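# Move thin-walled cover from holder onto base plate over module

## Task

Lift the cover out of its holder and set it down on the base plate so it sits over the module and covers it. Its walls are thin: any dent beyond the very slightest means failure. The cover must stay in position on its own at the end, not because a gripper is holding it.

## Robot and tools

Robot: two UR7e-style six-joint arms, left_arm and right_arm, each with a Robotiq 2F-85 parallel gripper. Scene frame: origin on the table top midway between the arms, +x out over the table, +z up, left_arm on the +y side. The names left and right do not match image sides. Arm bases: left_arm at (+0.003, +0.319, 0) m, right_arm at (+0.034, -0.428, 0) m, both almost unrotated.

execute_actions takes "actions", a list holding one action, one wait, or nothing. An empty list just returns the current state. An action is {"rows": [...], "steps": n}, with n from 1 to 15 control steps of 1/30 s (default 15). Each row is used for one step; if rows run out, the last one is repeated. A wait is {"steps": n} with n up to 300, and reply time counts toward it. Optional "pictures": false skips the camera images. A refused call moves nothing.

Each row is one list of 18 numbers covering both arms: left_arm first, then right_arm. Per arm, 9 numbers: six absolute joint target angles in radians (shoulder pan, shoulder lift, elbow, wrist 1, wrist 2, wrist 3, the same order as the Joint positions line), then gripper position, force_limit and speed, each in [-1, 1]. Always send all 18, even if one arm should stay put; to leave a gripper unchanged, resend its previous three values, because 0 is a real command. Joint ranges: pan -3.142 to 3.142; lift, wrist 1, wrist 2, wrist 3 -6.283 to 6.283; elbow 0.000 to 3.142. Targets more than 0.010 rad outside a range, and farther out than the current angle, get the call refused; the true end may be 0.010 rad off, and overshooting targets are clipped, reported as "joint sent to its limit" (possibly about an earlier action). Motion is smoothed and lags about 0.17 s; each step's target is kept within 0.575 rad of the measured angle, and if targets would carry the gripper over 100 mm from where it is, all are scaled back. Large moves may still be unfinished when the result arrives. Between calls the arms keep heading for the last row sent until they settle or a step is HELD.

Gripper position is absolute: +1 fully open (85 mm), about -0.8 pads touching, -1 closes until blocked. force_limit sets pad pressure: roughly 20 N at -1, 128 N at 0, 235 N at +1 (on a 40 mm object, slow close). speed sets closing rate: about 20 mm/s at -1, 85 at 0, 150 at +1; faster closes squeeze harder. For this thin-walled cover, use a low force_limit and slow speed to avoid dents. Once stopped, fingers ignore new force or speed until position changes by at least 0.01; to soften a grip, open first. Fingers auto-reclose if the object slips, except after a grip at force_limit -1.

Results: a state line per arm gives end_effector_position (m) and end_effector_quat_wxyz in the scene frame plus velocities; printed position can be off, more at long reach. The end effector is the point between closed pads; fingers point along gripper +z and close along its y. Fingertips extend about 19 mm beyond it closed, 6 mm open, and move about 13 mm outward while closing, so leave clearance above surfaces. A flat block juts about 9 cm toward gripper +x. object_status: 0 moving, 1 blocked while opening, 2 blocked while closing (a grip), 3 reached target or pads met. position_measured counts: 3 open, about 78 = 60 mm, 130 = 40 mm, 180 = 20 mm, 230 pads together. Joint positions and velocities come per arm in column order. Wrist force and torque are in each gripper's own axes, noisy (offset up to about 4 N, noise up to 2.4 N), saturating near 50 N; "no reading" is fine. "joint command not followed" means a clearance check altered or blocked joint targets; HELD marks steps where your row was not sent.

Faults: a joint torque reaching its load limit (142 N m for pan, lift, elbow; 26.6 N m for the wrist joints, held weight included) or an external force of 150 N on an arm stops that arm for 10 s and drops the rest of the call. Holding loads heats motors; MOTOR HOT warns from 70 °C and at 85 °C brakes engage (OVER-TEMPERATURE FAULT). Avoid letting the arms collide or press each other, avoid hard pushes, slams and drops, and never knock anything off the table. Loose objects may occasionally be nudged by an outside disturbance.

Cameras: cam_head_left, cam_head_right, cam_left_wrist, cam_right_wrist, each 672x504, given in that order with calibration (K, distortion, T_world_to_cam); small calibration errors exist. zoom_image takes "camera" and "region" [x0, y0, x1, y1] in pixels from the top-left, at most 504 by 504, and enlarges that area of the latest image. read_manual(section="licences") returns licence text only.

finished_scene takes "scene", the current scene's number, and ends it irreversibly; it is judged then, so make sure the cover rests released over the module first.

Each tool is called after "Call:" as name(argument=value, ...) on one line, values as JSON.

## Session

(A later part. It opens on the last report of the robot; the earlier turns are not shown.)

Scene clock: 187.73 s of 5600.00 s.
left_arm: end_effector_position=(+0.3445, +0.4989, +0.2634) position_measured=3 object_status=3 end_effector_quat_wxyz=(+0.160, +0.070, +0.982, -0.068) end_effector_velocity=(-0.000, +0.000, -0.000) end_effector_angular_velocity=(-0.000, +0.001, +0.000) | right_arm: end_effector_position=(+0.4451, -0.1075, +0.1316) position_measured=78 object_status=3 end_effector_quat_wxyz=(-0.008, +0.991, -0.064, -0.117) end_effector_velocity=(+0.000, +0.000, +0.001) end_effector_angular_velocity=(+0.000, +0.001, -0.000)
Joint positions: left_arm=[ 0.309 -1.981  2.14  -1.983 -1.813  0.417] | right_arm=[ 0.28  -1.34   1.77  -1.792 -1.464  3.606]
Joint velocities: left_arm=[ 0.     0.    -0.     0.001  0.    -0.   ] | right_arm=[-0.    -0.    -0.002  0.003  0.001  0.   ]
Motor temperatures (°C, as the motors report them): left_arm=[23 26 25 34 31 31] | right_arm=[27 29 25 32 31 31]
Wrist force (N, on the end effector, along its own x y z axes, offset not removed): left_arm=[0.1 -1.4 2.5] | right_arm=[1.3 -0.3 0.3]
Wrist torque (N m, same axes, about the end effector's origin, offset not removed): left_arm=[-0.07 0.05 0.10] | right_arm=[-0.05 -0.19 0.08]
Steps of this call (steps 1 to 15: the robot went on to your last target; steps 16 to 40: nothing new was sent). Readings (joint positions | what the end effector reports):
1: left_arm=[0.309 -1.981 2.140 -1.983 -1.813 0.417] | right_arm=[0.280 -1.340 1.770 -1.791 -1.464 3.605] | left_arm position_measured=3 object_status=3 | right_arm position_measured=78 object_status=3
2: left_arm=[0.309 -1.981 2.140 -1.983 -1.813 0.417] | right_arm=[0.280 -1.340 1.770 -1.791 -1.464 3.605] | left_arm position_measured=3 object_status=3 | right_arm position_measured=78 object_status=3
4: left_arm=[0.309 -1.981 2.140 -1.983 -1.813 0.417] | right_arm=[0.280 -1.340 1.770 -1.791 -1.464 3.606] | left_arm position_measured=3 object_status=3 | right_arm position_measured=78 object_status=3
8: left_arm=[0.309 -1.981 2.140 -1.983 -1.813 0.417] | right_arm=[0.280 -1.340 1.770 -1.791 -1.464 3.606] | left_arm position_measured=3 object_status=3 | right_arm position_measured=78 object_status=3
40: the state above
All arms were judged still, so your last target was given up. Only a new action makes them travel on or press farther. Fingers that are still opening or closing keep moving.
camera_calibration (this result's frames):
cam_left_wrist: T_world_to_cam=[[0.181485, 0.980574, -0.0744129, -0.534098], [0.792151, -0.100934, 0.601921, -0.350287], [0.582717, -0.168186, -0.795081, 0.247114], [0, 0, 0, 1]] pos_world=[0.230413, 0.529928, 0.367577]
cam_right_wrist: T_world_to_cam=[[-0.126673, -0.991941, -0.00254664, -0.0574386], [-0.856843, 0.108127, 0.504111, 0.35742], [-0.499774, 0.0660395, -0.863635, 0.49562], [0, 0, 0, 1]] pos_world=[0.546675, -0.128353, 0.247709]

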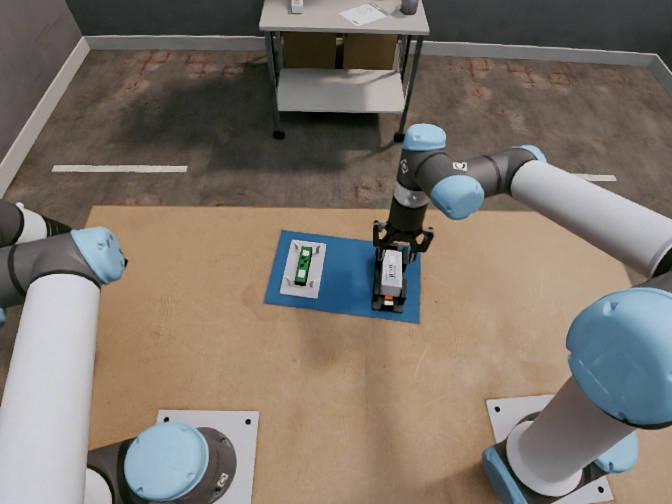

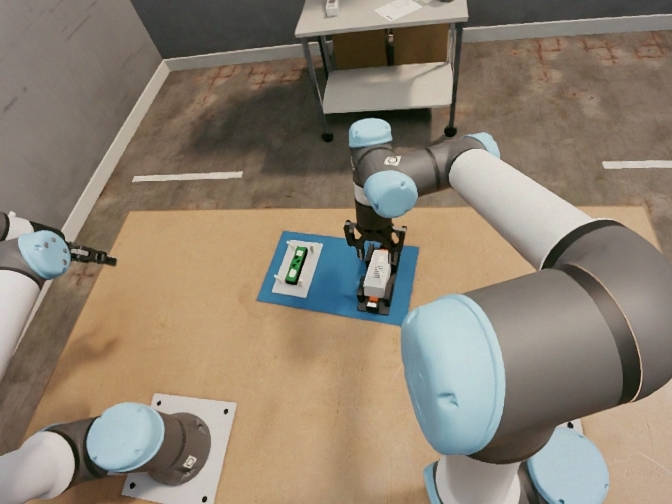

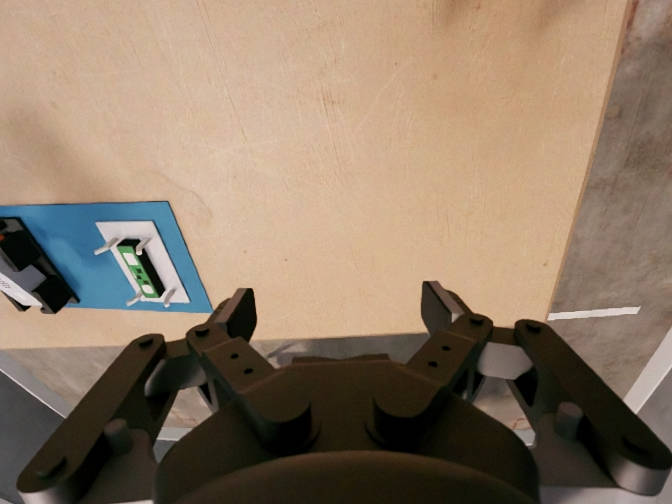

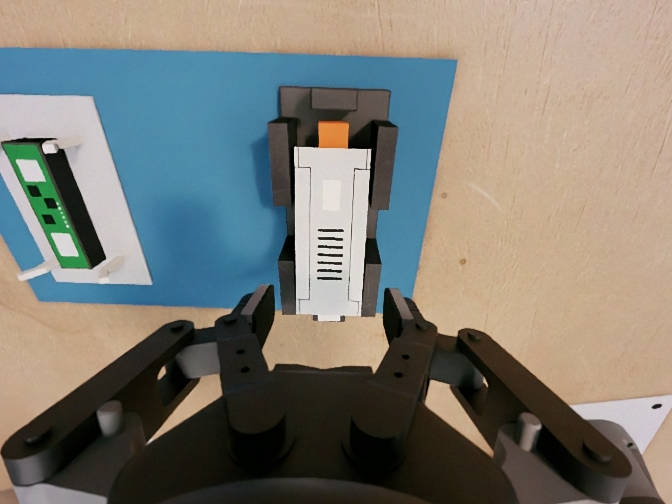

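Call:
execute_actions(actions=[{"rows":[[0.309,-1.981,2.14,-1.983,-1.813,0.417,1,-0.9,0,0.28,-1.281,1.84,-1.9205,-1.464,3.606,0.4,-0.96,0]]}])

Call:
execute_actions(actions=[{"rows":[[0.309,-1.981,2.14,-1.983,-1.813,0.417,1,-0.9,0,0.28,-1.2558,1.8633,-1.969,-1.464,3.606,0.4,-0.96,0]]}])

Scene clock: 193.33 s of 5600.00 s.
left_arm: end_effector_position=(+0.3445, +0.4989, +0.2634) position_measured=3 object_status=3 end_effector_quat_wxyz=(+0.160, +0.070, +0.982, -0.068) end_effector_velocity=(+0.000, -0.000, +0.000) end_effector_angular_velocity=(-0.000, -0.001, -0.000) | right_arm: end_effector_position=(+0.4453, -0.1074, +0.0811) position_measured=78 object_status=3 end_effector_quat_wxyz=(-0.008, +0.991, -0.064, -0.117) end_effector_velocity=(-0.001, -0.000, -0.005) end_effector_angular_velocity=(-0.001, +0.000, +0.000)
Joint positions: left_arm=[ 0.309 -1.981  2.14  -1.983 -1.813  0.417] | right_arm=[ 0.28  -1.282  1.839 -1.919 -1.464  3.606]
Joint velocities: left_arm=[ 0.     0.    -0.    -0.001 -0.001  0.   ] | right_arm=[ 0.     0.006  0.008 -0.013 -0.001 -0.   ]
Motor temperatures (°C, as the motors report them): left_arm=[23 26 25 34 31 31] | right_arm=[27 29 25 32 31 31]
Wrist force (N, on the end effector, along its own x y z axes, offset not removed): left_arm=[1.2 -2.1 -0.3] | right_arm=[1.3 5.1 1.4]
Wrist torque (N m, same axes, about the end effector's origin, offset not removed): left_arm=[-0.19 0.03 0.17] | right_arm=[1.06 -0.04 0.00]
Steps of this call (steps 1 to 90: nothing new was sent; then 2.10 s passed at rest; steps 91 to 105: all 15 steps of this action). Readings (joint positions | what the end effector reports):
91: left_arm=[0.309 -1.981 2.140 -1.983 -1.813 0.417] | right_arm=[0.280 -1.339 1.771 -1.792 -1.464 3.606] | left_arm position_measured=3 object_status=3 | right_arm position_measured=78 object_status=3
92: left_arm=[0.309 -1.981 2.140 -1.983 -1.813 0.417] | right_arm=[0.280 -1.332 1.779 -1.802 -1.464 3.606] | left_arm position_measured=3 object_status=3 | right_arm position_measured=78 object_status=3
94: left_arm=[0.309 -1.981 2.140 -1.983 -1.813 0.417] | right_arm=[0.280 -1.307 1.808 -1.852 -1.464 3.606] | left_arm position_measured=3 object_status=3 | right_arm position_measured=78 object_status=3
98: left_arm=[0.309 -1.981 2.140 -1.983 -1.813 0.417] | right_arm=[0.280 -1.287 1.832 -1.904 -1.464 3.606] | left_arm position_measured=3 object_status=3 | right_arm position_measured=78 object_status=3
105: the state above
camera_calibration (this result's frames):
cam_left_wrist: T_world_to_cam=[[0.181485, 0.980574, -0.0744129, -0.534098], [0.792151, -0.100934, 0.601921, -0.350287], [0.582718, -0.168186, -0.795081, 0.247114], [0, 0, 0, 1]] pos_world=[0.230413, 0.529928, 0.367577]
cam_right_wrist: T_world_to_cam=[[-0.126694, -0.991939, -0.00252828, -0.0574515], [-0.85679, 0.108147, 0.504197, 0.383035], [-0.499859, 0.066045, -0.863585, 0.452137], [0, 0, 0, 1]] pos_world=[0.546907, -0.128274, 0.197188]

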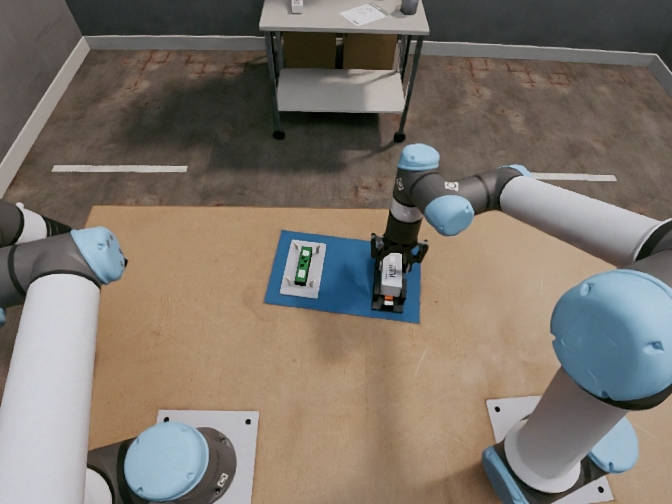

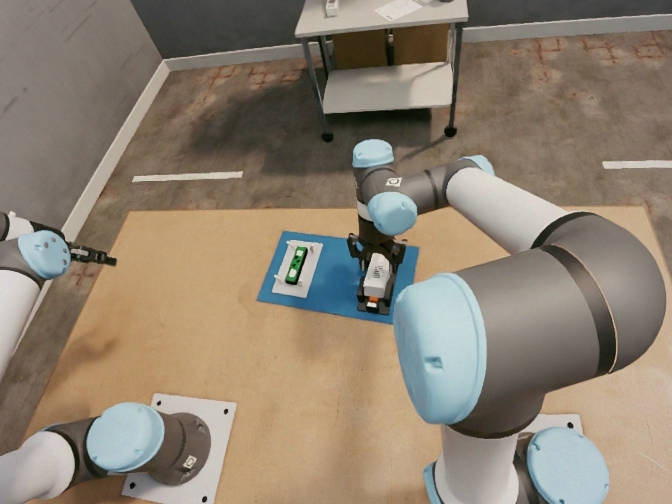

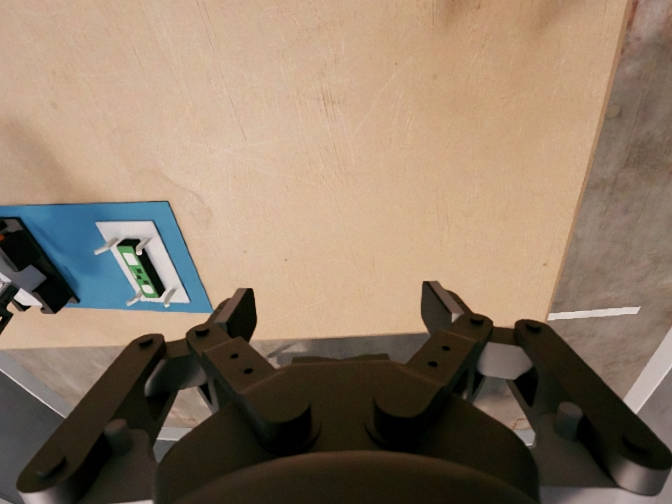

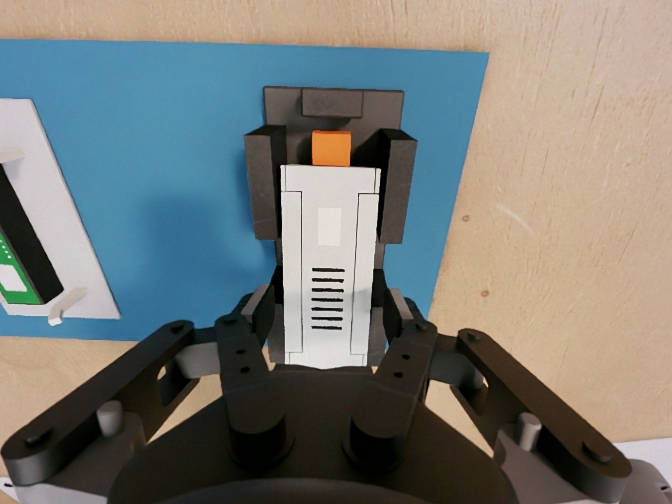

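Scene clock: 193.83 s of 5600.00 s.
left_arm: end_effector_position=(+0.3445, +0.4989, +0.2634) position_measured=3 object_status=3 end_effector_quat_wxyz=(+0.160, +0.070, +0.982, -0.068) end_effector_velocity=(-0.000, +0.000, -0.000) end_effector_angular_velocity=(+0.000, +0.001, +0.000) | right_arm: end_effector_position=(+0.4451, -0.1075, +0.0617) position_measured=78 object_status=3 end_effector_quat_wxyz=(-0.008, +0.991, -0.064, -0.117) end_effector_velocity=(-0.000, +0.000, -0.002) end_effector_angular_velocity=(+0.001, -0.000, +0.000)
Joint positions: left_arm=[ 0.309 -1.981  2.14  -1.983 -1.813  0.417] | right_arm=[ 0.28  -1.256  1.863 -1.969 -1.464  3.606]
Joint velocities: left_arm=[ 0.     0.001 -0.     0.     0.001  0.   ] | right_arm=[ 0.     0.002  0.002 -0.005  0.001  0.   ]
Motor temperatures (°C, as the motors report them): left_arm=[23 26 25 34 31 31] | right_arm=[27 29 25 32 31 31]
Wrist force (N, on the end effector, along its own x y z axes, offset not removed): left_arm=[-1.7 -4.0 -0.2] | right_arm=[0.8 1.2 0.5]
Wrist torque (N m, same axes, about the end effector's origin, offset not removed): left_arm=[-0.50 0.47 0.07] | right_arm=[0.26 -0.06 -0.09]
Steps of this call (steps 1 to 15: all 15 steps of this action). Readings (joint positions | what the end effector reports):
1: left_arm=[0.309 -1.981 2.140 -1.983 -1.813 0.417] | right_arm=[0.280 -1.281 1.840 -1.920 -1.464 3.606] | left_arm position_measured=3 object_status=3 | right_arm position_measured=78 object_status=3
2: left_arm=[0.309 -1.981 2.140 -1.983 -1.813 0.417] | right_arm=[0.280 -1.277 1.844 -1.928 -1.464 3.606] | left_arm position_measured=3 object_status=3 | right_arm position_measured=78 object_status=3
4: left_arm=[0.309 -1.981 2.140 -1.983 -1.813 0.417] | right_arm=[0.280 -1.266 1.853 -1.947 -1.464 3.606] | left_arm position_measured=3 object_status=3 | right_arm position_measured=78 object_status=3
8: left_arm=[0.309 -1.981 2.140 -1.983 -1.813 0.417] | right_arm=[0.280 -1.258 1.861 -1.964 -1.464 3.606] | left_arm position_measured=3 object_status=3 | right_arm position_measured=78 object_status=3
15: the state above
camera_calibration (this result's frames):
cam_left_wrist: T_world_to_cam=[[0.181485, 0.980574, -0.0744129, -0.534098], [0.792151, -0.100934, 0.601921, -0.350286], [0.582717, -0.168186, -0.795081, 0.247114], [0, 0, 0, 1]] pos_world=[0.230413, 0.529928, 0.367577]
cam_right_wrist: T_world_to_cam=[[-0.126694, -0.991939, -0.00257656, -0.0576086], [-0.856841, 0.108129, 0.504115, 0.392629], [-0.499773, 0.066076, -0.863632, 0.435287], [0, 0, 0, 1]] pos_world=[0.546667, -0.128361, 0.177849]

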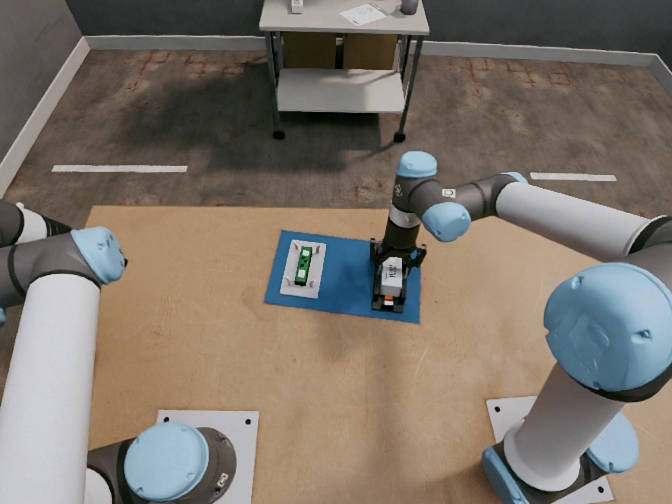

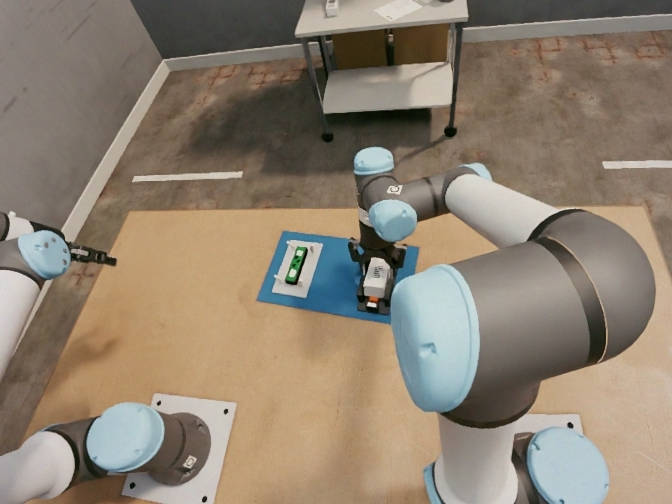

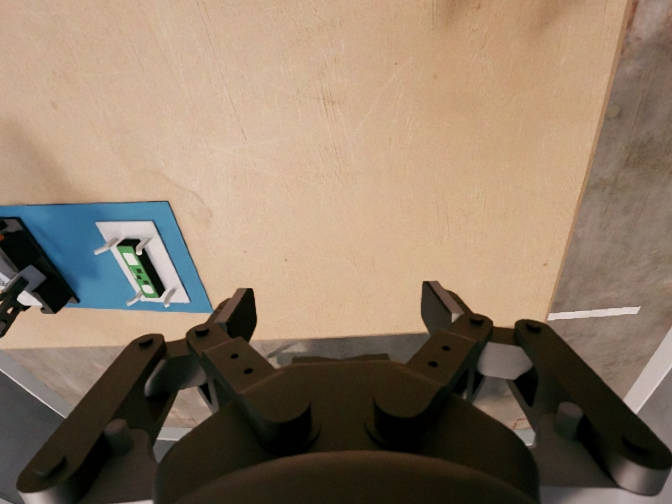

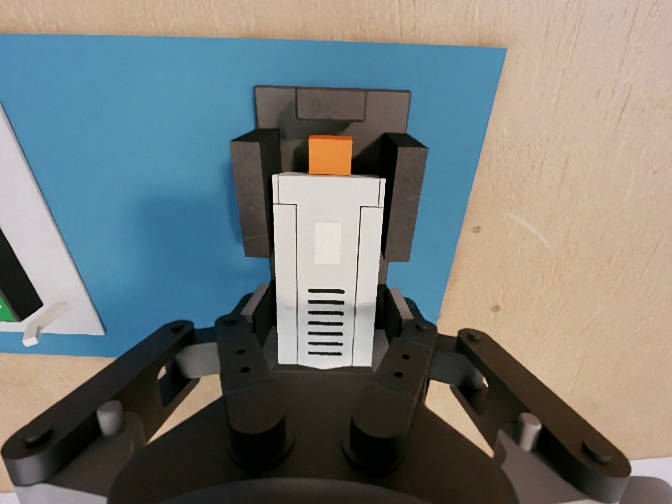

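Call:
execute_actions(actions=[{"rows":[[0.309,-1.981,2.14,-1.983,-1.813,0.417,1,-0.9,0,0.28,-1.2558,1.8633,-1.969,-1.464,3.606,-1,-0.96,-1]]}], pictures=false)

Call:
execute_actions(actions=[{"steps":15}], pictures=false)

Call:
execute_actions(actions=[{"rows":[[0.309,-1.981,2.14,-1.983,-1.813,0.417,1,-0.9,0,0.28,-1.281,1.84,-1.9205,-1.464,3.606,-1,-0.96,-1]]}], pictures=false)

Call:
execute_actions(actions=[{"rows":[[0.309,-1.981,2.14,-1.983,-1.813,0.417,1,-0.9,0,0.28,-1.34,1.77,-1.7915,-1.464,3.606,-1,-0.96,-1]]}])

Scene clock: 200.60 s of 5600.00 s.
left_arm: end_effector_position=(+0.3445, +0.4989, +0.2634) position_measured=3 object_status=3 end_effector_quat_wxyz=(+0.160, +0.070, +0.982, -0.068) end_effector_velocity=(-0.000, +0.000, -0.000) end_effector_angular_velocity=(-0.000, +0.001, +0.000) | right_arm: end_effector_position=(+0.4451, -0.1075, +0.0616) position_measured=100 object_status=0 end_effector_quat_wxyz=(-0.008, +0.991, -0.064, -0.117) end_effector_velocity=(+0.000, -0.001, +0.000) end_effector_angular_velocity=(-0.001, -0.001, -0.000)
Joint positions: left_arm=[ 0.309 -1.981  2.14  -1.983 -1.813  0.417] | right_arm=[ 0.28  -1.256  1.863 -1.969 -1.464  3.606]
Joint velocities: left_arm=[ 0.     0.    -0.     0.001  0.     0.   ] | right_arm=[-0.001 -0.001  0.     0.    -0.001 -0.   ]
Motor temperatures (°C, as the motors report them): left_arm=[23 26 25 34 31 31] | right_arm=[27 29 25 32 31 31]
Wrist force (N, on the end effector, along its own x y z axes, offset not removed): left_arm=[-1.1 -3.1 3.0] | right_arm=[-1.3 2.8 3.6]
Wrist torque (N m, same axes, about the end effector's origin, offset not removed): left_arm=[-0.32 0.24 0.15] | right_arm=[0.64 0.26 -0.05]
Steps of this call (steps 1 to 15: the robot went on to your last target; steps 16 to 90: nothing new was sent; then 3.27 s passed at rest; steps 91 to 105: all 15 steps of this action). Readings (joint positions | what the end effector reports):
91: left_arm=[0.309 -1.981 2.140 -1.983 -1.813 0.417] | right_arm=[0.280 -1.256 1.863 -1.969 -1.464 3.606] | left_arm position_measured=3 object_status=3 | right_arm position_measured=78 object_status=0
92: left_arm=[0.309 -1.981 2.140 -1.983 -1.813 0.417] | right_arm=[0.280 -1.256 1.863 -1.969 -1.464 3.606] | left_arm position_measured=3 object_status=3 | right_arm position_measured=78 object_status=0
94: left_arm=[0.309 -1.981 2.140 -1.983 -1.813 0.417] | right_arm=[0.280 -1.256 1.863 -1.969 -1.464 3.606] | left_arm position_measured=3 object_status=3 | right_arm position_measured=81 object_status=0
98: left_arm=[0.309 -1.981 2.140 -1.983 -1.813 0.417] | right_arm=[0.280 -1.256 1.863 -1.969 -1.464 3.606] | left_arm position_measured=3 object_status=3 | right_arm position_measured=87 object_status=0
105: the state above

Scene clock: 201.10 s of 5600.00 s.
left_arm: end_effector_position=(+0.3445, +0.4989, +0.2634) position_measured=3 object_status=3 end_effector_quat_wxyz=(+0.160, +0.070, +0.982, -0.068) end_effector_velocity=(+0.000, -0.000, +0.001) end_effector_angular_velocity=(-0.000, -0.002, -0.000) | right_arm: end_effector_position=(+0.4451, -0.1075, +0.0616) position_measured=112 object_status=2 end_effector_quat_wxyz=(-0.008, +0.991, -0.064, -0.117) end_effector_velocity=(-0.000, -0.001, -0.001) end_effector_angular_velocity=(+0.000, +0.001, -0.001)
Joint positions: left_arm=[ 0.309 -1.981  2.14  -1.983 -1.813  0.417] | right_arm=[ 0.28  -1.256  1.863 -1.969 -1.464  3.606]
Joint velocities: left_arm=[-0.    -0.001 -0.    -0.001 -0.001  0.   ] | right_arm=[-0.001  0.     0.001 -0.001  0.001 -0.   ]
Motor temperatures (°C, as the motors report them): left_arm=[23 26 25 34 31 31] | right_arm=[27 29 25 32 31 31]
Wrist force (N, on the end effector, along its own x y z axes, offset not removed): left_arm=[-0.4 -3.2 -2.4] | right_arm=[-0.3 0.2 -12.7]
Wrist torque (N m, same axes, about the end effector's origin, offset not removed): left_arm=[-0.34 0.24 0.04] | right_arm=[0.02 -0.51 0.07]
Steps of this call (steps 1 to 15: the robot went on to your last target). Readings (joint positions | what the end effector reports):
1: left_arm=[0.309 -1.981 2.140 -1.983 -1.813 0.417] | right_arm=[0.280 -1.256 1.863 -1.969 -1.464 3.606] | left_arm position_measured=3 object_status=3 | right_arm position_measured=101 object_status=0
2: left_arm=[0.309 -1.981 2.140 -1.983 -1.813 0.417] | right_arm=[0.280 -1.256 1.863 -1.969 -1.464 3.606] | left_arm position_measured=3 object_status=3 | right_arm position_measured=103 object_status=0
4: left_arm=[0.309 -1.981 2.140 -1.983 -1.813 0.417] | right_arm=[0.280 -1.256 1.863 -1.969 -1.464 3.606] | left_arm position_measured=3 object_status=3 | right_arm position_measured=107 object_status=0
8: left_arm=[0.309 -1.981 2.140 -1.983 -1.813 0.417] | right_arm=[0.280 -1.256 1.863 -1.969 -1.464 3.606] | left_arm position_measured=3 object_status=3 | right_arm position_measured=112 object_status=0
15: the state above
All arms were judged still, so your last target was given up. Only a new action makes them travel on or press farther. Fingers that are still opening or closing keep moving.

Scene clock: 201.60 s of 5600.00 s.
left_arm: end_effector_position=(+0.3445, +0.4989, +0.2634) position_measured=3 object_status=3 end_effector_quat_wxyz=(+0.160, +0.070, +0.982, -0.068) end_effector_velocity=(-0.000, -0.000, -0.000) end_effector_angular_velocity=(+0.000, +0.001, -0.001) | right_arm: end_effector_position=(+0.4453, -0.1074, +0.0805) position_measured=112 object_status=2 end_effector_quat_wxyz=(-0.008, +0.991, -0.064, -0.117) end_effector_velocity=(+0.000, +0.000, +0.002) end_effector_angular_velocity=(+0.000, -0.002, +0.001)
Joint positions: left_arm=[ 0.309 -1.981  2.14  -1.983 -1.813  0.417] | right_arm=[ 0.28  -1.281  1.84  -1.921 -1.464  3.606]
Joint velocities: left_arm=[-0.     0.    -0.     0.001  0.     0.   ] | right_arm=[ 0.001 -0.003 -0.003  0.003 -0.001 -0.   ]
Motor temperatures (°C, as the motors report them): left_arm=[23 26 25 34 31 31] | right_arm=[27 29 25 32 31 31]
Wrist force (N, on the end effector, along its own x y z axes, offset not removed): left_arm=[-0.1 -2.2 -0.4] | right_arm=[1.6 3.2 -1.2]
Wrist torque (N m, same axes, about the end effector's origin, offset not removed): left_arm=[-0.16 0.31 0.35] | right_arm=[0.59 0.00 0.00]
Steps of this call (steps 1 to 15: all 15 steps of this action). Readings (joint positions | what the end effector reports):
1: left_arm=[0.309 -1.981 2.140 -1.983 -1.813 0.417] | right_arm=[0.280 -1.256 1.863 -1.969 -1.464 3.606] | left_arm position_measured=3 object_status=3 | right_arm position_measured=112 object_status=2
2: left_arm=[0.309 -1.981 2.140 -1.983 -1.813 0.417] | right_arm=[0.280 -1.260 1.859 -1.961 -1.464 3.606] | left_arm position_measured=3 object_status=3 | right_arm position_measured=112 object_status=2
4: left_arm=[0.309 -1.981 2.140 -1.983 -1.813 0.417] | right_arm=[0.280 -1.270 1.850 -1.942 -1.464 3.606] | left_arm position_measured=3 object_status=3 | right_arm position_measured=112 object_status=2
8: left_arm=[0.309 -1.981 2.140 -1.983 -1.813 0.417] | right_arm=[0.280 -1.278 1.842 -1.926 -1.464 3.606] | left_arm position_measured=3 object_status=3 | right_arm position_measured=112 object_status=2
15: the state above

Scene clock: 202.10 s of 5600.00 s.
left_arm: end_effector_position=(+0.3445, +0.4989, +0.2634) position_measured=3 object_status=3 end_effector_quat_wxyz=(+0.160, +0.070, +0.982, -0.068) end_effector_velocity=(-0.000, -0.000, +0.000) end_effector_angular_velocity=(-0.001, -0.001, +0.000) | right_arm: end_effector_position=(+0.4451, -0.1075, +0.1311) position_measured=112 object_status=2 end_effector_quat_wxyz=(-0.008, +0.991, -0.064, -0.117) end_effector_velocity=(-0.001, +0.000, +0.005) end_effector_angular_velocity=(-0.001, +0.002, +0.001)
Joint positions: left_arm=[ 0.309 -1.981  2.14  -1.983 -1.813  0.417] | right_arm=[ 0.28  -1.339  1.771 -1.793 -1.464  3.606]
Joint velocities: left_arm=[ 0.    -0.    -0.     0.    -0.001 -0.   ] | right_arm=[ 0.001 -0.005 -0.007  0.014 -0.     0.   ]
Motor temperatures (°C, as the motors report them): left_arm=[23 26 25 34 31 31] | right_arm=[27 29 25 32 31 31]
Wrist force (N, on the end effector, along its own x y z axes, offset not removed): left_arm=[2.9 -1.6 -0.8] | right_arm=[-0.9 2.1 0.7]
Wrist torque (N m, same axes, about the end effector's origin, offset not removed): left_arm=[-0.18 -0.44 0.08] | right_arm=[0.39 0.18 -0.08]
Steps of this call (steps 1 to 15: all 15 steps of this action). Readings (joint positions | what the end effector reports):
1: left_arm=[0.309 -1.981 2.140 -1.983 -1.813 0.417] | right_arm=[0.280 -1.281 1.840 -1.920 -1.464 3.606] | left_arm position_measured=3 object_status=3 | right_arm position_measured=112 object_status=2
2: left_arm=[0.309 -1.981 2.140 -1.983 -1.813 0.417] | right_arm=[0.280 -1.289 1.831 -1.911 -1.464 3.606] | left_arm position_measured=3 object_status=3 | right_arm position_measured=112 object_status=2
4: left_arm=[0.309 -1.981 2.140 -1.983 -1.813 0.417] | right_arm=[0.280 -1.313 1.802 -1.860 -1.464 3.606] | left_arm position_measured=3 object_status=3 | right_arm position_measured=112 object_status=2
8: left_arm=[0.309 -1.981 2.140 -1.983 -1.813 0.417] | right_arm=[0.280 -1.334 1.778 -1.808 -1.464 3.606] | left_arm position_measured=3 object_status=3 | right_arm position_measured=112 object_status=2
15: the state above
camera_calibration (this result's frames):
cam_left_wrist: T_world_to_cam=[[0.181486, 0.980574, -0.074413, -0.534098], [0.792151, -0.100934, 0.601921, -0.350286], [0.582717, -0.168186, -0.795081, 0.247114], [0, 0, 0, 1]] pos_world=[0.230413, 0.529928, 0.367577]
cam_right_wrist: T_world_to_cam=[[-0.12667, -0.991942, -0.00257267, -0.0574161], [-0.856892, 0.108117, 0.504031, 0.357723], [-0.499692, 0.06605, -0.863681, 0.495218], [0, 0, 0, 1]] pos_world=[0.546714, -0.128338, 0.247259]

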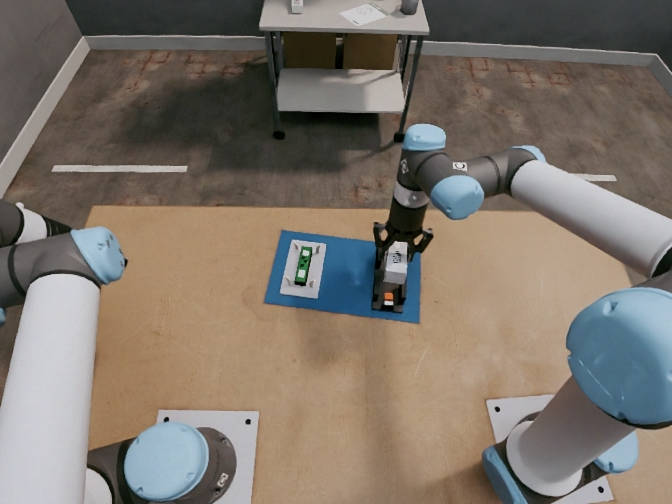

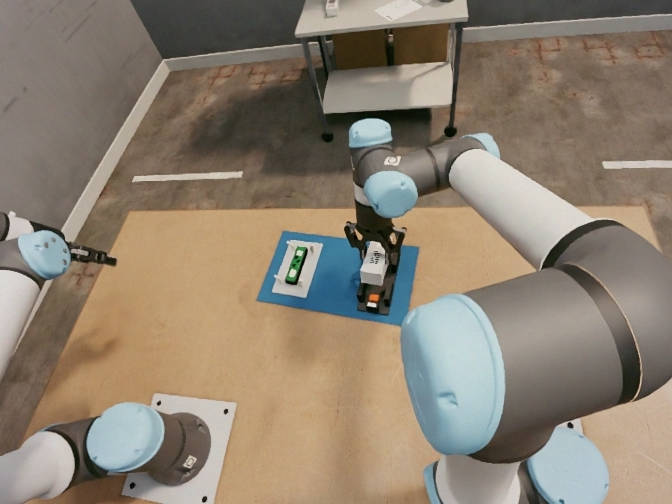

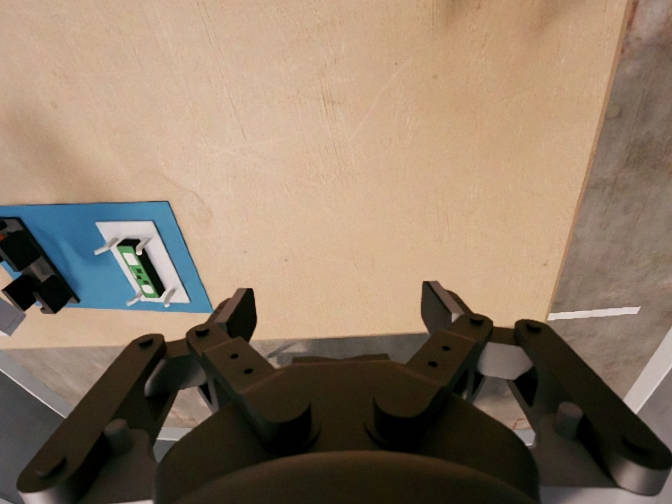

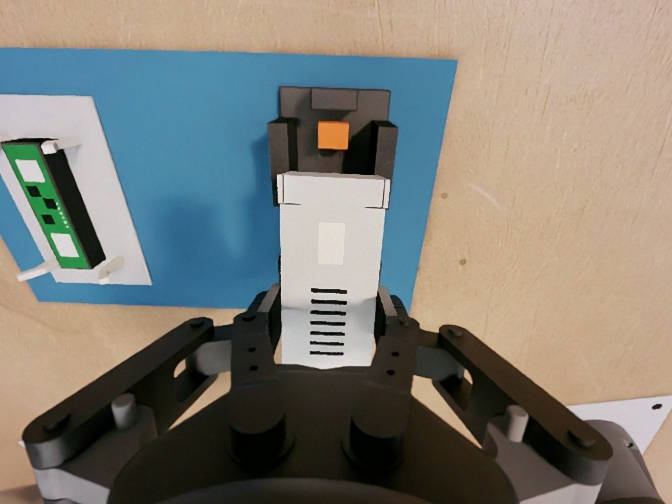

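Call:
execute_actions(actions=[{"rows":[[0.309,-1.981,2.14,-1.983,-1.813,0.417,1,-0.9,0,0.44,-1.21,1.57,-1.84,-1.52,3.78,-1,-0.96,-1]],"steps":10}], pictures=false)

Call:
execute_actions(actions=[{"rows":[[0.309,-1.981,2.14,-1.983,-1.813,0.417,1,-0.9,0,0.6034,-1.0338,1.3715,-1.9085,-1.571,3.961,-1,-0.96,-1]]}], pictures=false)

Call:
execute_actions(actions=[{"steps":10}])

Scene clock: 211.40 s of 5600.00 s.
left_arm: end_effector_position=(+0.3445, +0.4989, +0.2634) position_measured=3 object_status=3 end_effector_quat_wxyz=(+0.160, +0.070, +0.982, -0.068) end_effector_velocity=(+0.000, -0.000, -0.000) end_effector_angular_velocity=(-0.000, +0.001, -0.000) | right_arm: end_effector_position=(+0.4784, -0.0194, +0.1450) position_measured=112 object_status=2 end_effector_quat_wxyz=(+0.004, +0.996, -0.066, -0.056) end_effector_velocity=(+0.017, +0.076, +0.017) end_effector_angular_velocity=(+0.001, -0.094, -0.006)
Joint positions: left_arm=[ 0.309 -1.981  2.14  -1.983 -1.813  0.417] | right_arm=[ 0.43  -1.218  1.584 -1.837 -1.517  3.768]
Joint velocities: left_arm=[-0.     0.001 -0.     0.    -0.     0.   ] | right_arm=[ 0.115  0.087 -0.152 -0.025 -0.031  0.125]
Motor temperatures (°C, as the motors report them): left_arm=[23 26 25 34 31 31] | right_arm=[27 29 25 32 31 31]
Wrist force (N, on the end effector, along its own x y z axes, offset not removed): left_arm=[1.2 -0.3 1.5] | right_arm=[2.3 1.8 1.6]
Wrist torque (N m, same axes, about the end effector's origin, offset not removed): left_arm=[0.03 -0.08 0.22] | right_arm=[0.62 0.07 -0.21]
Steps of this call (steps 1 to 15: the robot went on to your last target; steps 16 to 90: nothing new was sent; then 5.97 s passed at rest; steps 91 to 100: all 10 steps of this action). Readings (joint positions | what the end effector reports):
91: left_arm=[0.309 -1.981 2.140 -1.983 -1.813 0.417] | right_arm=[0.281 -1.340 1.769 -1.792 -1.464 3.606] | left_arm position_measured=3 object_status=3 | right_arm position_measured=112 object_status=2
92: left_arm=[0.309 -1.981 2.140 -1.983 -1.813 0.417] | right_arm=[0.290 -1.331 1.760 -1.799 -1.472 3.616] | left_arm position_measured=3 object_status=3 | right_arm position_measured=112 object_status=2
94: left_arm=[0.309 -1.981 2.140 -1.983 -1.813 0.417] | right_arm=[0.349 -1.280 1.693 -1.818 -1.494 3.678] | left_arm position_measured=3 object_status=3 | right_arm position_measured=112 object_status=2
98: left_arm=[0.309 -1.981 2.140 -1.983 -1.813 0.417] | right_arm=[0.419 -1.227 1.599 -1.835 -1.514 3.756] | left_arm position_measured=3 object_status=3 | right_arm position_measured=112 object_status=2
100: the state above

Scene clock: 211.90 s of 5600.00 s.
left_arm: end_effector_position=(+0.3445, +0.4989, +0.2634) position_measured=3 object_status=3 end_effector_quat_wxyz=(+0.160, +0.070, +0.982, -0.068) end_effector_velocity=(-0.000, -0.000, -0.000) end_effector_angular_velocity=(-0.001, +0.001, +0.000) | right_arm: end_effector_position=(+0.4895, +0.1014, +0.1302) position_measured=112 object_status=2 end_effector_quat_wxyz=(+0.000, +0.997, -0.074, -0.001) end_effector_velocity=(+0.000, +0.016, -0.003) end_effector_angular_velocity=(+0.004, -0.014, -0.004)
Joint positions: left_arm=[ 0.309 -1.981  2.14  -1.983 -1.813  0.417] | right_arm=[ 0.601 -1.036  1.374 -1.908 -1.57   3.959]
Joint velocities: left_arm=[ 0.001  0.001  0.     0.    -0.001  0.   ] | right_arm=[ 0.021  0.025 -0.028 -0.01  -0.006  0.025]
Motor temperatures (°C, as the motors report them): left_arm=[23 26 25 34 31 31] | right_arm=[27 29 25 32 31 31]
Wrist force (N, on the end effector, along its own x y z axes, offset not removed): left_arm=[-1.7 0.7 0.1] | right_arm=[1.8 3.9 -0.2]
Wrist torque (N m, same axes, about the end effector's origin, offset not removed): left_arm=[0.38 0.45 0.18] | right_arm=[0.89 -0.14 -0.12]
Steps of this call (steps 1 to 15: all 15 steps of this action). Readings (joint positions | what the end effector reports):
1: left_arm=[0.309 -1.981 2.140 -1.983 -1.813 0.417] | right_arm=[0.433 -1.215 1.579 -1.839 -1.519 3.773] | left_arm position_measured=3 object_status=3 | right_arm position_measured=112 object_status=2
2: left_arm=[0.309 -1.981 2.140 -1.983 -1.813 0.417] | right_arm=[0.445 -1.204 1.567 -1.847 -1.526 3.784] | left_arm position_measured=3 object_status=3 | right_arm position_measured=112 object_status=2
4: left_arm=[0.309 -1.981 2.140 -1.983 -1.813 0.417] | right_arm=[0.501 -1.145 1.502 -1.872 -1.544 3.845] | left_arm position_measured=3 object_status=3 | right_arm position_measured=112 object_status=2
8: left_arm=[0.309 -1.981 2.140 -1.983 -1.813 0.417] | right_arm=[0.578 -1.062 1.404 -1.899 -1.564 3.932] | left_arm position_measured=3 object_status=3 | right_arm position_measured=112 object_status=2
15: the state above

Scene clock: 212.23 s of 5600.00 s.
left_arm: end_effector_position=(+0.3445, +0.4989, +0.2634) position_measured=3 object_status=3 end_effector_quat_wxyz=(+0.160, +0.070, +0.982, -0.068) end_effector_velocity=(+0.000, +0.000, +0.000) end_effector_angular_velocity=(+0.000, -0.000, +0.002) | right_arm: end_effector_position=(+0.4894, +0.1030, +0.1300) position_measured=112 object_status=2 end_effector_quat_wxyz=(+0.000, +0.997, -0.074, +0.000) end_effector_velocity=(-0.001, +0.000, -0.001) end_effector_angular_velocity=(-0.001, +0.001, +0.001)
Joint positions: left_arm=[ 0.309 -1.981  2.14  -1.983 -1.813  0.417] | right_arm=[ 0.603 -1.034  1.372 -1.908 -1.571  3.961]
Joint velocities: left_arm=[ 0.     0.    -0.    -0.001  0.001 -0.002] | right_arm=[ 0.001  0.001  0.001 -0.     0.     0.001]
Motor temperatures (°C, as the motors report them): left_arm=[23 26 25 34 31 31] | right_arm=[27 29 25 32 31 31]
Wrist force (N, on the end effector, along its own x y z axes, offset not removed): left_arm=[-3.8 0.4 1.3] | right_arm=[0.5 3.0 1.6]
Wrist torque (N m, same axes, about the end effector's origin, offset not removed): left_arm=[0.09 0.83 0.18] | right_arm=[0.58 0.17 -0.16]
Steps of this call (steps 1 to 10: the robot went on to your last target). Readings (joint positions | what the end effector reports):
1: left_arm=[0.309 -1.981 2.140 -1.983 -1.813 0.417] | right_arm=[0.602 -1.035 1.373 -1.908 -1.571 3.959] | left_arm position_measured=3 object_status=3 | right_arm position_measured=112 object_status=2
2: left_arm=[0.309 -1.981 2.140 -1.983 -1.813 0.417] | right_arm=[0.602 -1.035 1.373 -1.908 -1.571 3.960] | left_arm position_measured=3 object_status=3 | right_arm position_measured=112 object_status=2
4: left_arm=[0.309 -1.981 2.140 -1.983 -1.813 0.417] | right_arm=[0.603 -1.034 1.372 -1.908 -1.571 3.960] | left_arm position_measured=3 object_status=3 | right_arm position_measured=112 object_status=2
8: left_arm=[0.309 -1.981 2.140 -1.983 -1.813 0.417] | right_arm=[0.603 -1.034 1.372 -1.908 -1.571 3.961] | left_arm position_measured=3 object_status=3 | right_arm position_measured=112 object_status=2
10: the state above
camera_calibration (this result's frames):
cam_left_wrist: T_world_to_cam=[[0.181485, 0.980574, -0.074413, -0.534098], [0.792151, -0.100934, 0.601921, -0.350287], [0.582717, -0.168186, -0.795081, 0.247114], [0, 0, 0, 1]] pos_world=[0.230413, 0.529928, 0.367577]
cam_right_wrist: T_world_to_cam=[[-0.146324, -0.989235, -0.00184179, 0.166175], [-0.946978, 0.139534, 0.289418, 0.442203], [-0.286045, 0.0440928, -0.957201, 0.412292], [0, 0, 0, 1]] pos_world=[0.561006, 0.0845045, 0.266971]

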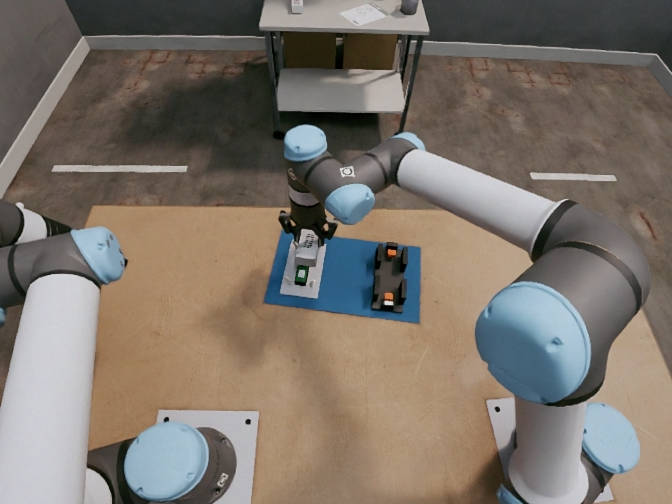

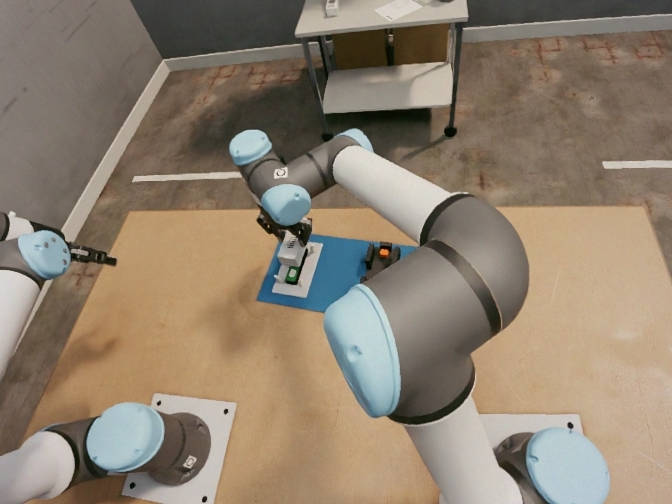

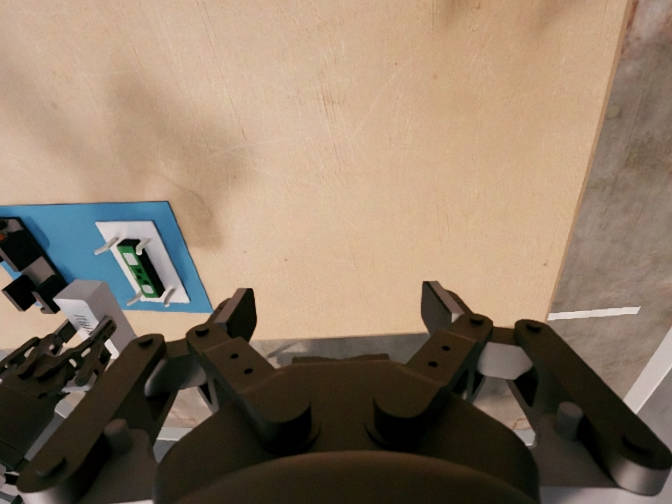

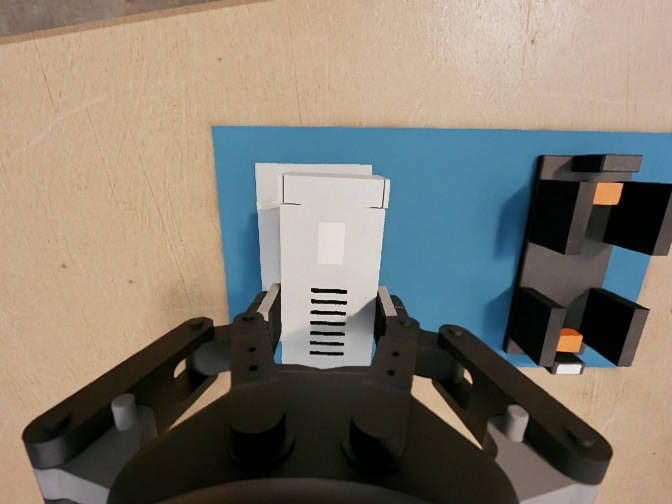

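Call:
execute_actions(actions=[{"rows":[[0.309,-1.981,2.14,-1.983,-1.813,0.417,1,-0.9,0,0.6357,-1.031,1.367,-1.907,-1.571,3.9935,-1,-0.96,-1],[0.309,-1.981,2.14,-1.983,-1.813,0.417,1,-0.9,0,0.6357,-1.031,1.367,-1.907,-1.571,3.9935,-1,-0.96,-1],[0.309,-1.981,2.14,-1.983,-1.813,0.417,1,-0.9,0,0.6357,-1.031,1.367,-1.907,-1.571,3.9935,-1,-0.96,-1],[0.309,-1.981,2.14,-1.983,-1.813,0.417,1,-0.9,0,0.6357,-1.031,1.367,-1.907,-1.571,3.9935,-1,-0.96,-1],[0.309,-1.981,2.14,-1.983,-1.813,0.417,1,-0.9,0,0.6357,-1.031,1.367,-1.907,-1.571,3.9935,-1,-0.96,-1],[0.309,-1.981,2.14,-1.983,-1.813,0.417,1,-0.9,0,0.6357,-1.0085,1.3995,-1.962,-1.571,3.9935,-1,-0.96,-1]]}])

Call:
zoom_image(camera="cam_right_wrist", region=[200,100,460,340])

Call:
zoom_image(camera="cam_head_left", region=[250,200,370,310])

Scene clock: 222.93 s of 5600.00 s.
left_arm: end_effector_position=(+0.3445, +0.4989, +0.2634) position_measured=3 object_status=3 end_effector_quat_wxyz=(+0.160, +0.070, +0.982, -0.068) end_effector_velocity=(-0.000, +0.000, -0.000) end_effector_angular_velocity=(+0.000, +0.001, -0.000) | right_arm: end_effector_position=(+0.4735, +0.1184, +0.1061) position_measured=112 object_status=2 end_effector_quat_wxyz=(+0.000, +0.997, -0.074, +0.000) end_effector_velocity=(-0.001, +0.001, -0.013) end_effector_angular_velocity=(+0.000, -0.002, +0.001)
Joint positions: left_arm=[ 0.309 -1.981  2.14  -1.983 -1.813  0.417] | right_arm=[ 0.635 -1.01   1.398 -1.959 -1.571  3.993]
Joint velocities: left_arm=[0.    0.    0.    0.001 0.    0.   ] | right_arm=[ 0.003  0.011  0.017 -0.029 -0.001  0.003]
Motor temperatures (°C, as the motors report them): left_arm=[23 26 25 34 31 31] | right_arm=[27 29 25 32 31 31]
Wrist force (N, on the end effector, along its own x y z axes, offset not removed): left_arm=[2.4 -1.2 2.7] | right_arm=[-0.2 0.0 0.7]
Wrist torque (N m, same axes, about the end effector's origin, offset not removed): left_arm=[-0.03 -0.28 0.28] | right_arm=[0.08 0.28 -0.14]
Steps of this call (steps 1 to 15: the robot went on to your last target; steps 16 to 90: nothing new was sent; then 7.20 s passed at rest; steps 91 to 105: all 15 steps of this action). Readings (joint positions | what the end effector reports):
91: left_arm=[0.309 -1.981 2.140 -1.983 -1.813 0.417] | right_arm=[0.604 -1.034 1.371 -1.909 -1.571 3.962] | left_arm position_measured=3 object_status=3 | right_arm position_measured=112 object_status=2
92: left_arm=[0.309 -1.981 2.140 -1.983 -1.813 0.417] | right_arm=[0.609 -1.033 1.371 -1.908 -1.571 3.967] | left_arm position_measured=3 object_status=3 | right_arm position_measured=112 object_status=2
94: left_arm=[0.309 -1.981 2.140 -1.983 -1.813 0.417] | right_arm=[0.622 -1.032 1.369 -1.908 -1.571 3.980] | left_arm position_measured=3 object_status=3 | right_arm position_measured=112 object_status=2
98: left_arm=[0.309 -1.981 2.140 -1.983 -1.813 0.417] | right_arm=[0.632 -1.022 1.380 -1.927 -1.571 3.990] | left_arm position_measured=3 object_status=3 | right_arm position_measured=112 object_status=2
105: the state above
camera_calibration (this result's frames):
cam_left_wrist: T_world_to_cam=[[0.181485, 0.980574, -0.074413, -0.534098], [0.792151, -0.100934, 0.601921, -0.350286], [0.582717, -0.168186, -0.795081, 0.247114], [0, 0, 0, 1]] pos_world=[0.230413, 0.529928, 0.367577]
cam_right_wrist: T_world_to_cam=[[-0.146529, -0.989204, -0.00194308, 0.179239], [-0.946986, 0.139707, 0.289308, 0.431883], [-0.285913, 0.0442322, -0.957234, 0.384094], [0, 0, 0, 1]] pos_world=[0.545069, 0.0999778, 0.243069]

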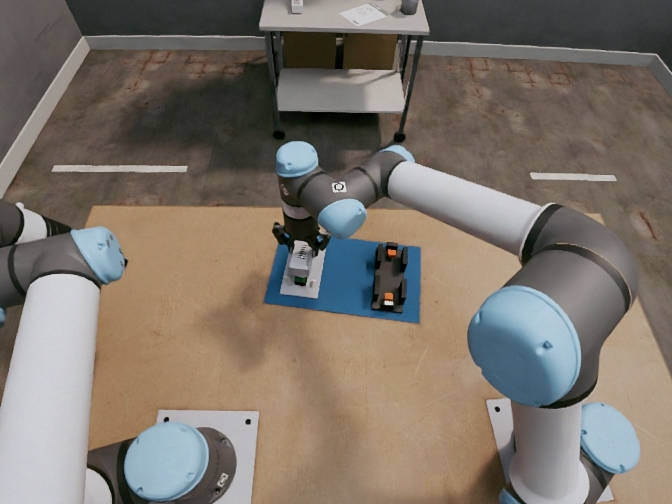

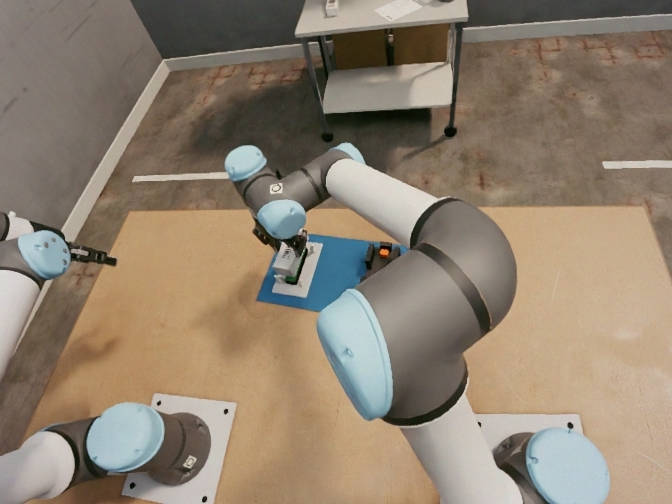

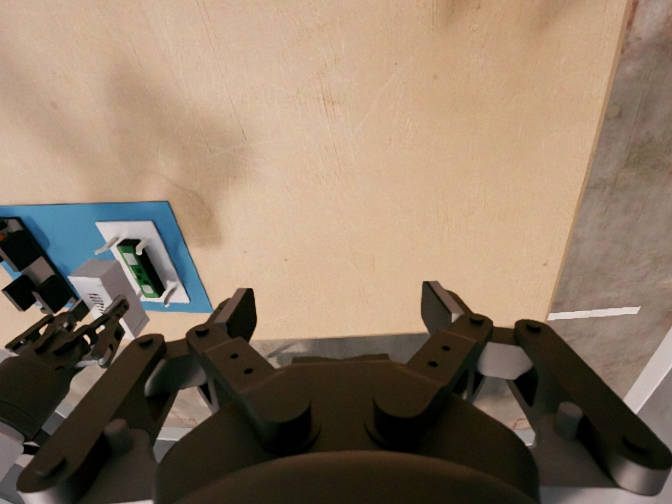

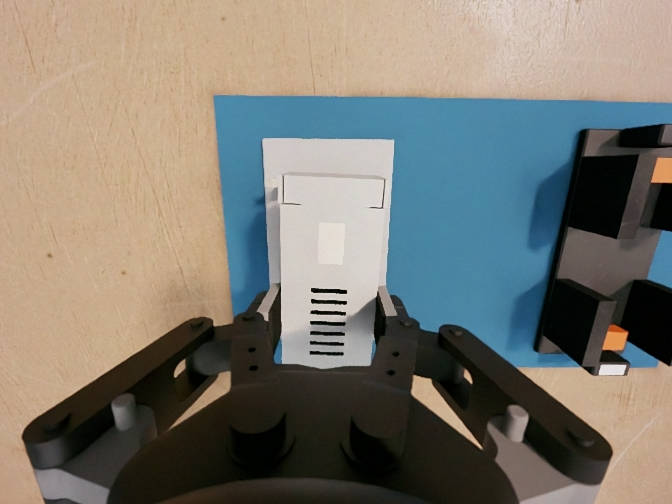

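Region (200, 100, 460, 340) of cam_right_wrist's 672x504 image, scaled by 1.938, with more detail than that image has; it fills the top 465 rows of this view, and the rest is white.

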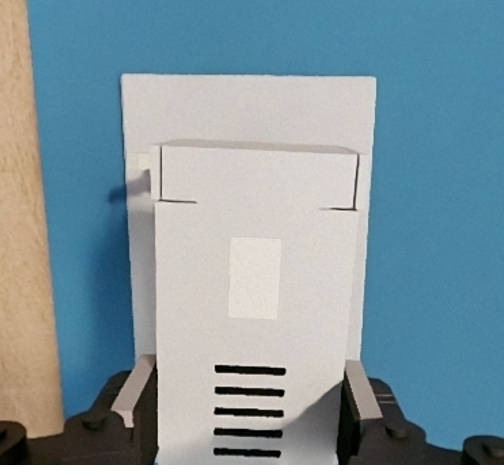

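Region (250, 200, 370, 310) of cam_head_left's 672x504 image, scaled by 4.200, with more detail than that image has; it fills the top 462 rows of this view, and the rest is white.

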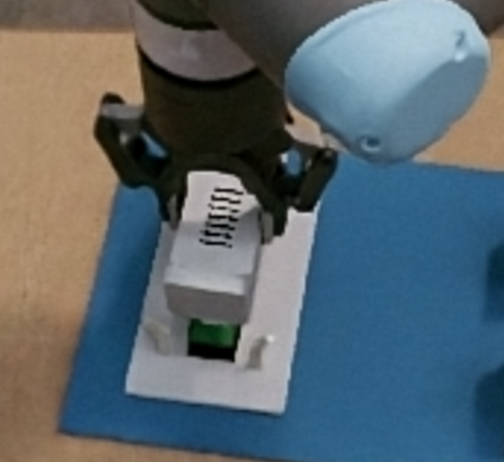

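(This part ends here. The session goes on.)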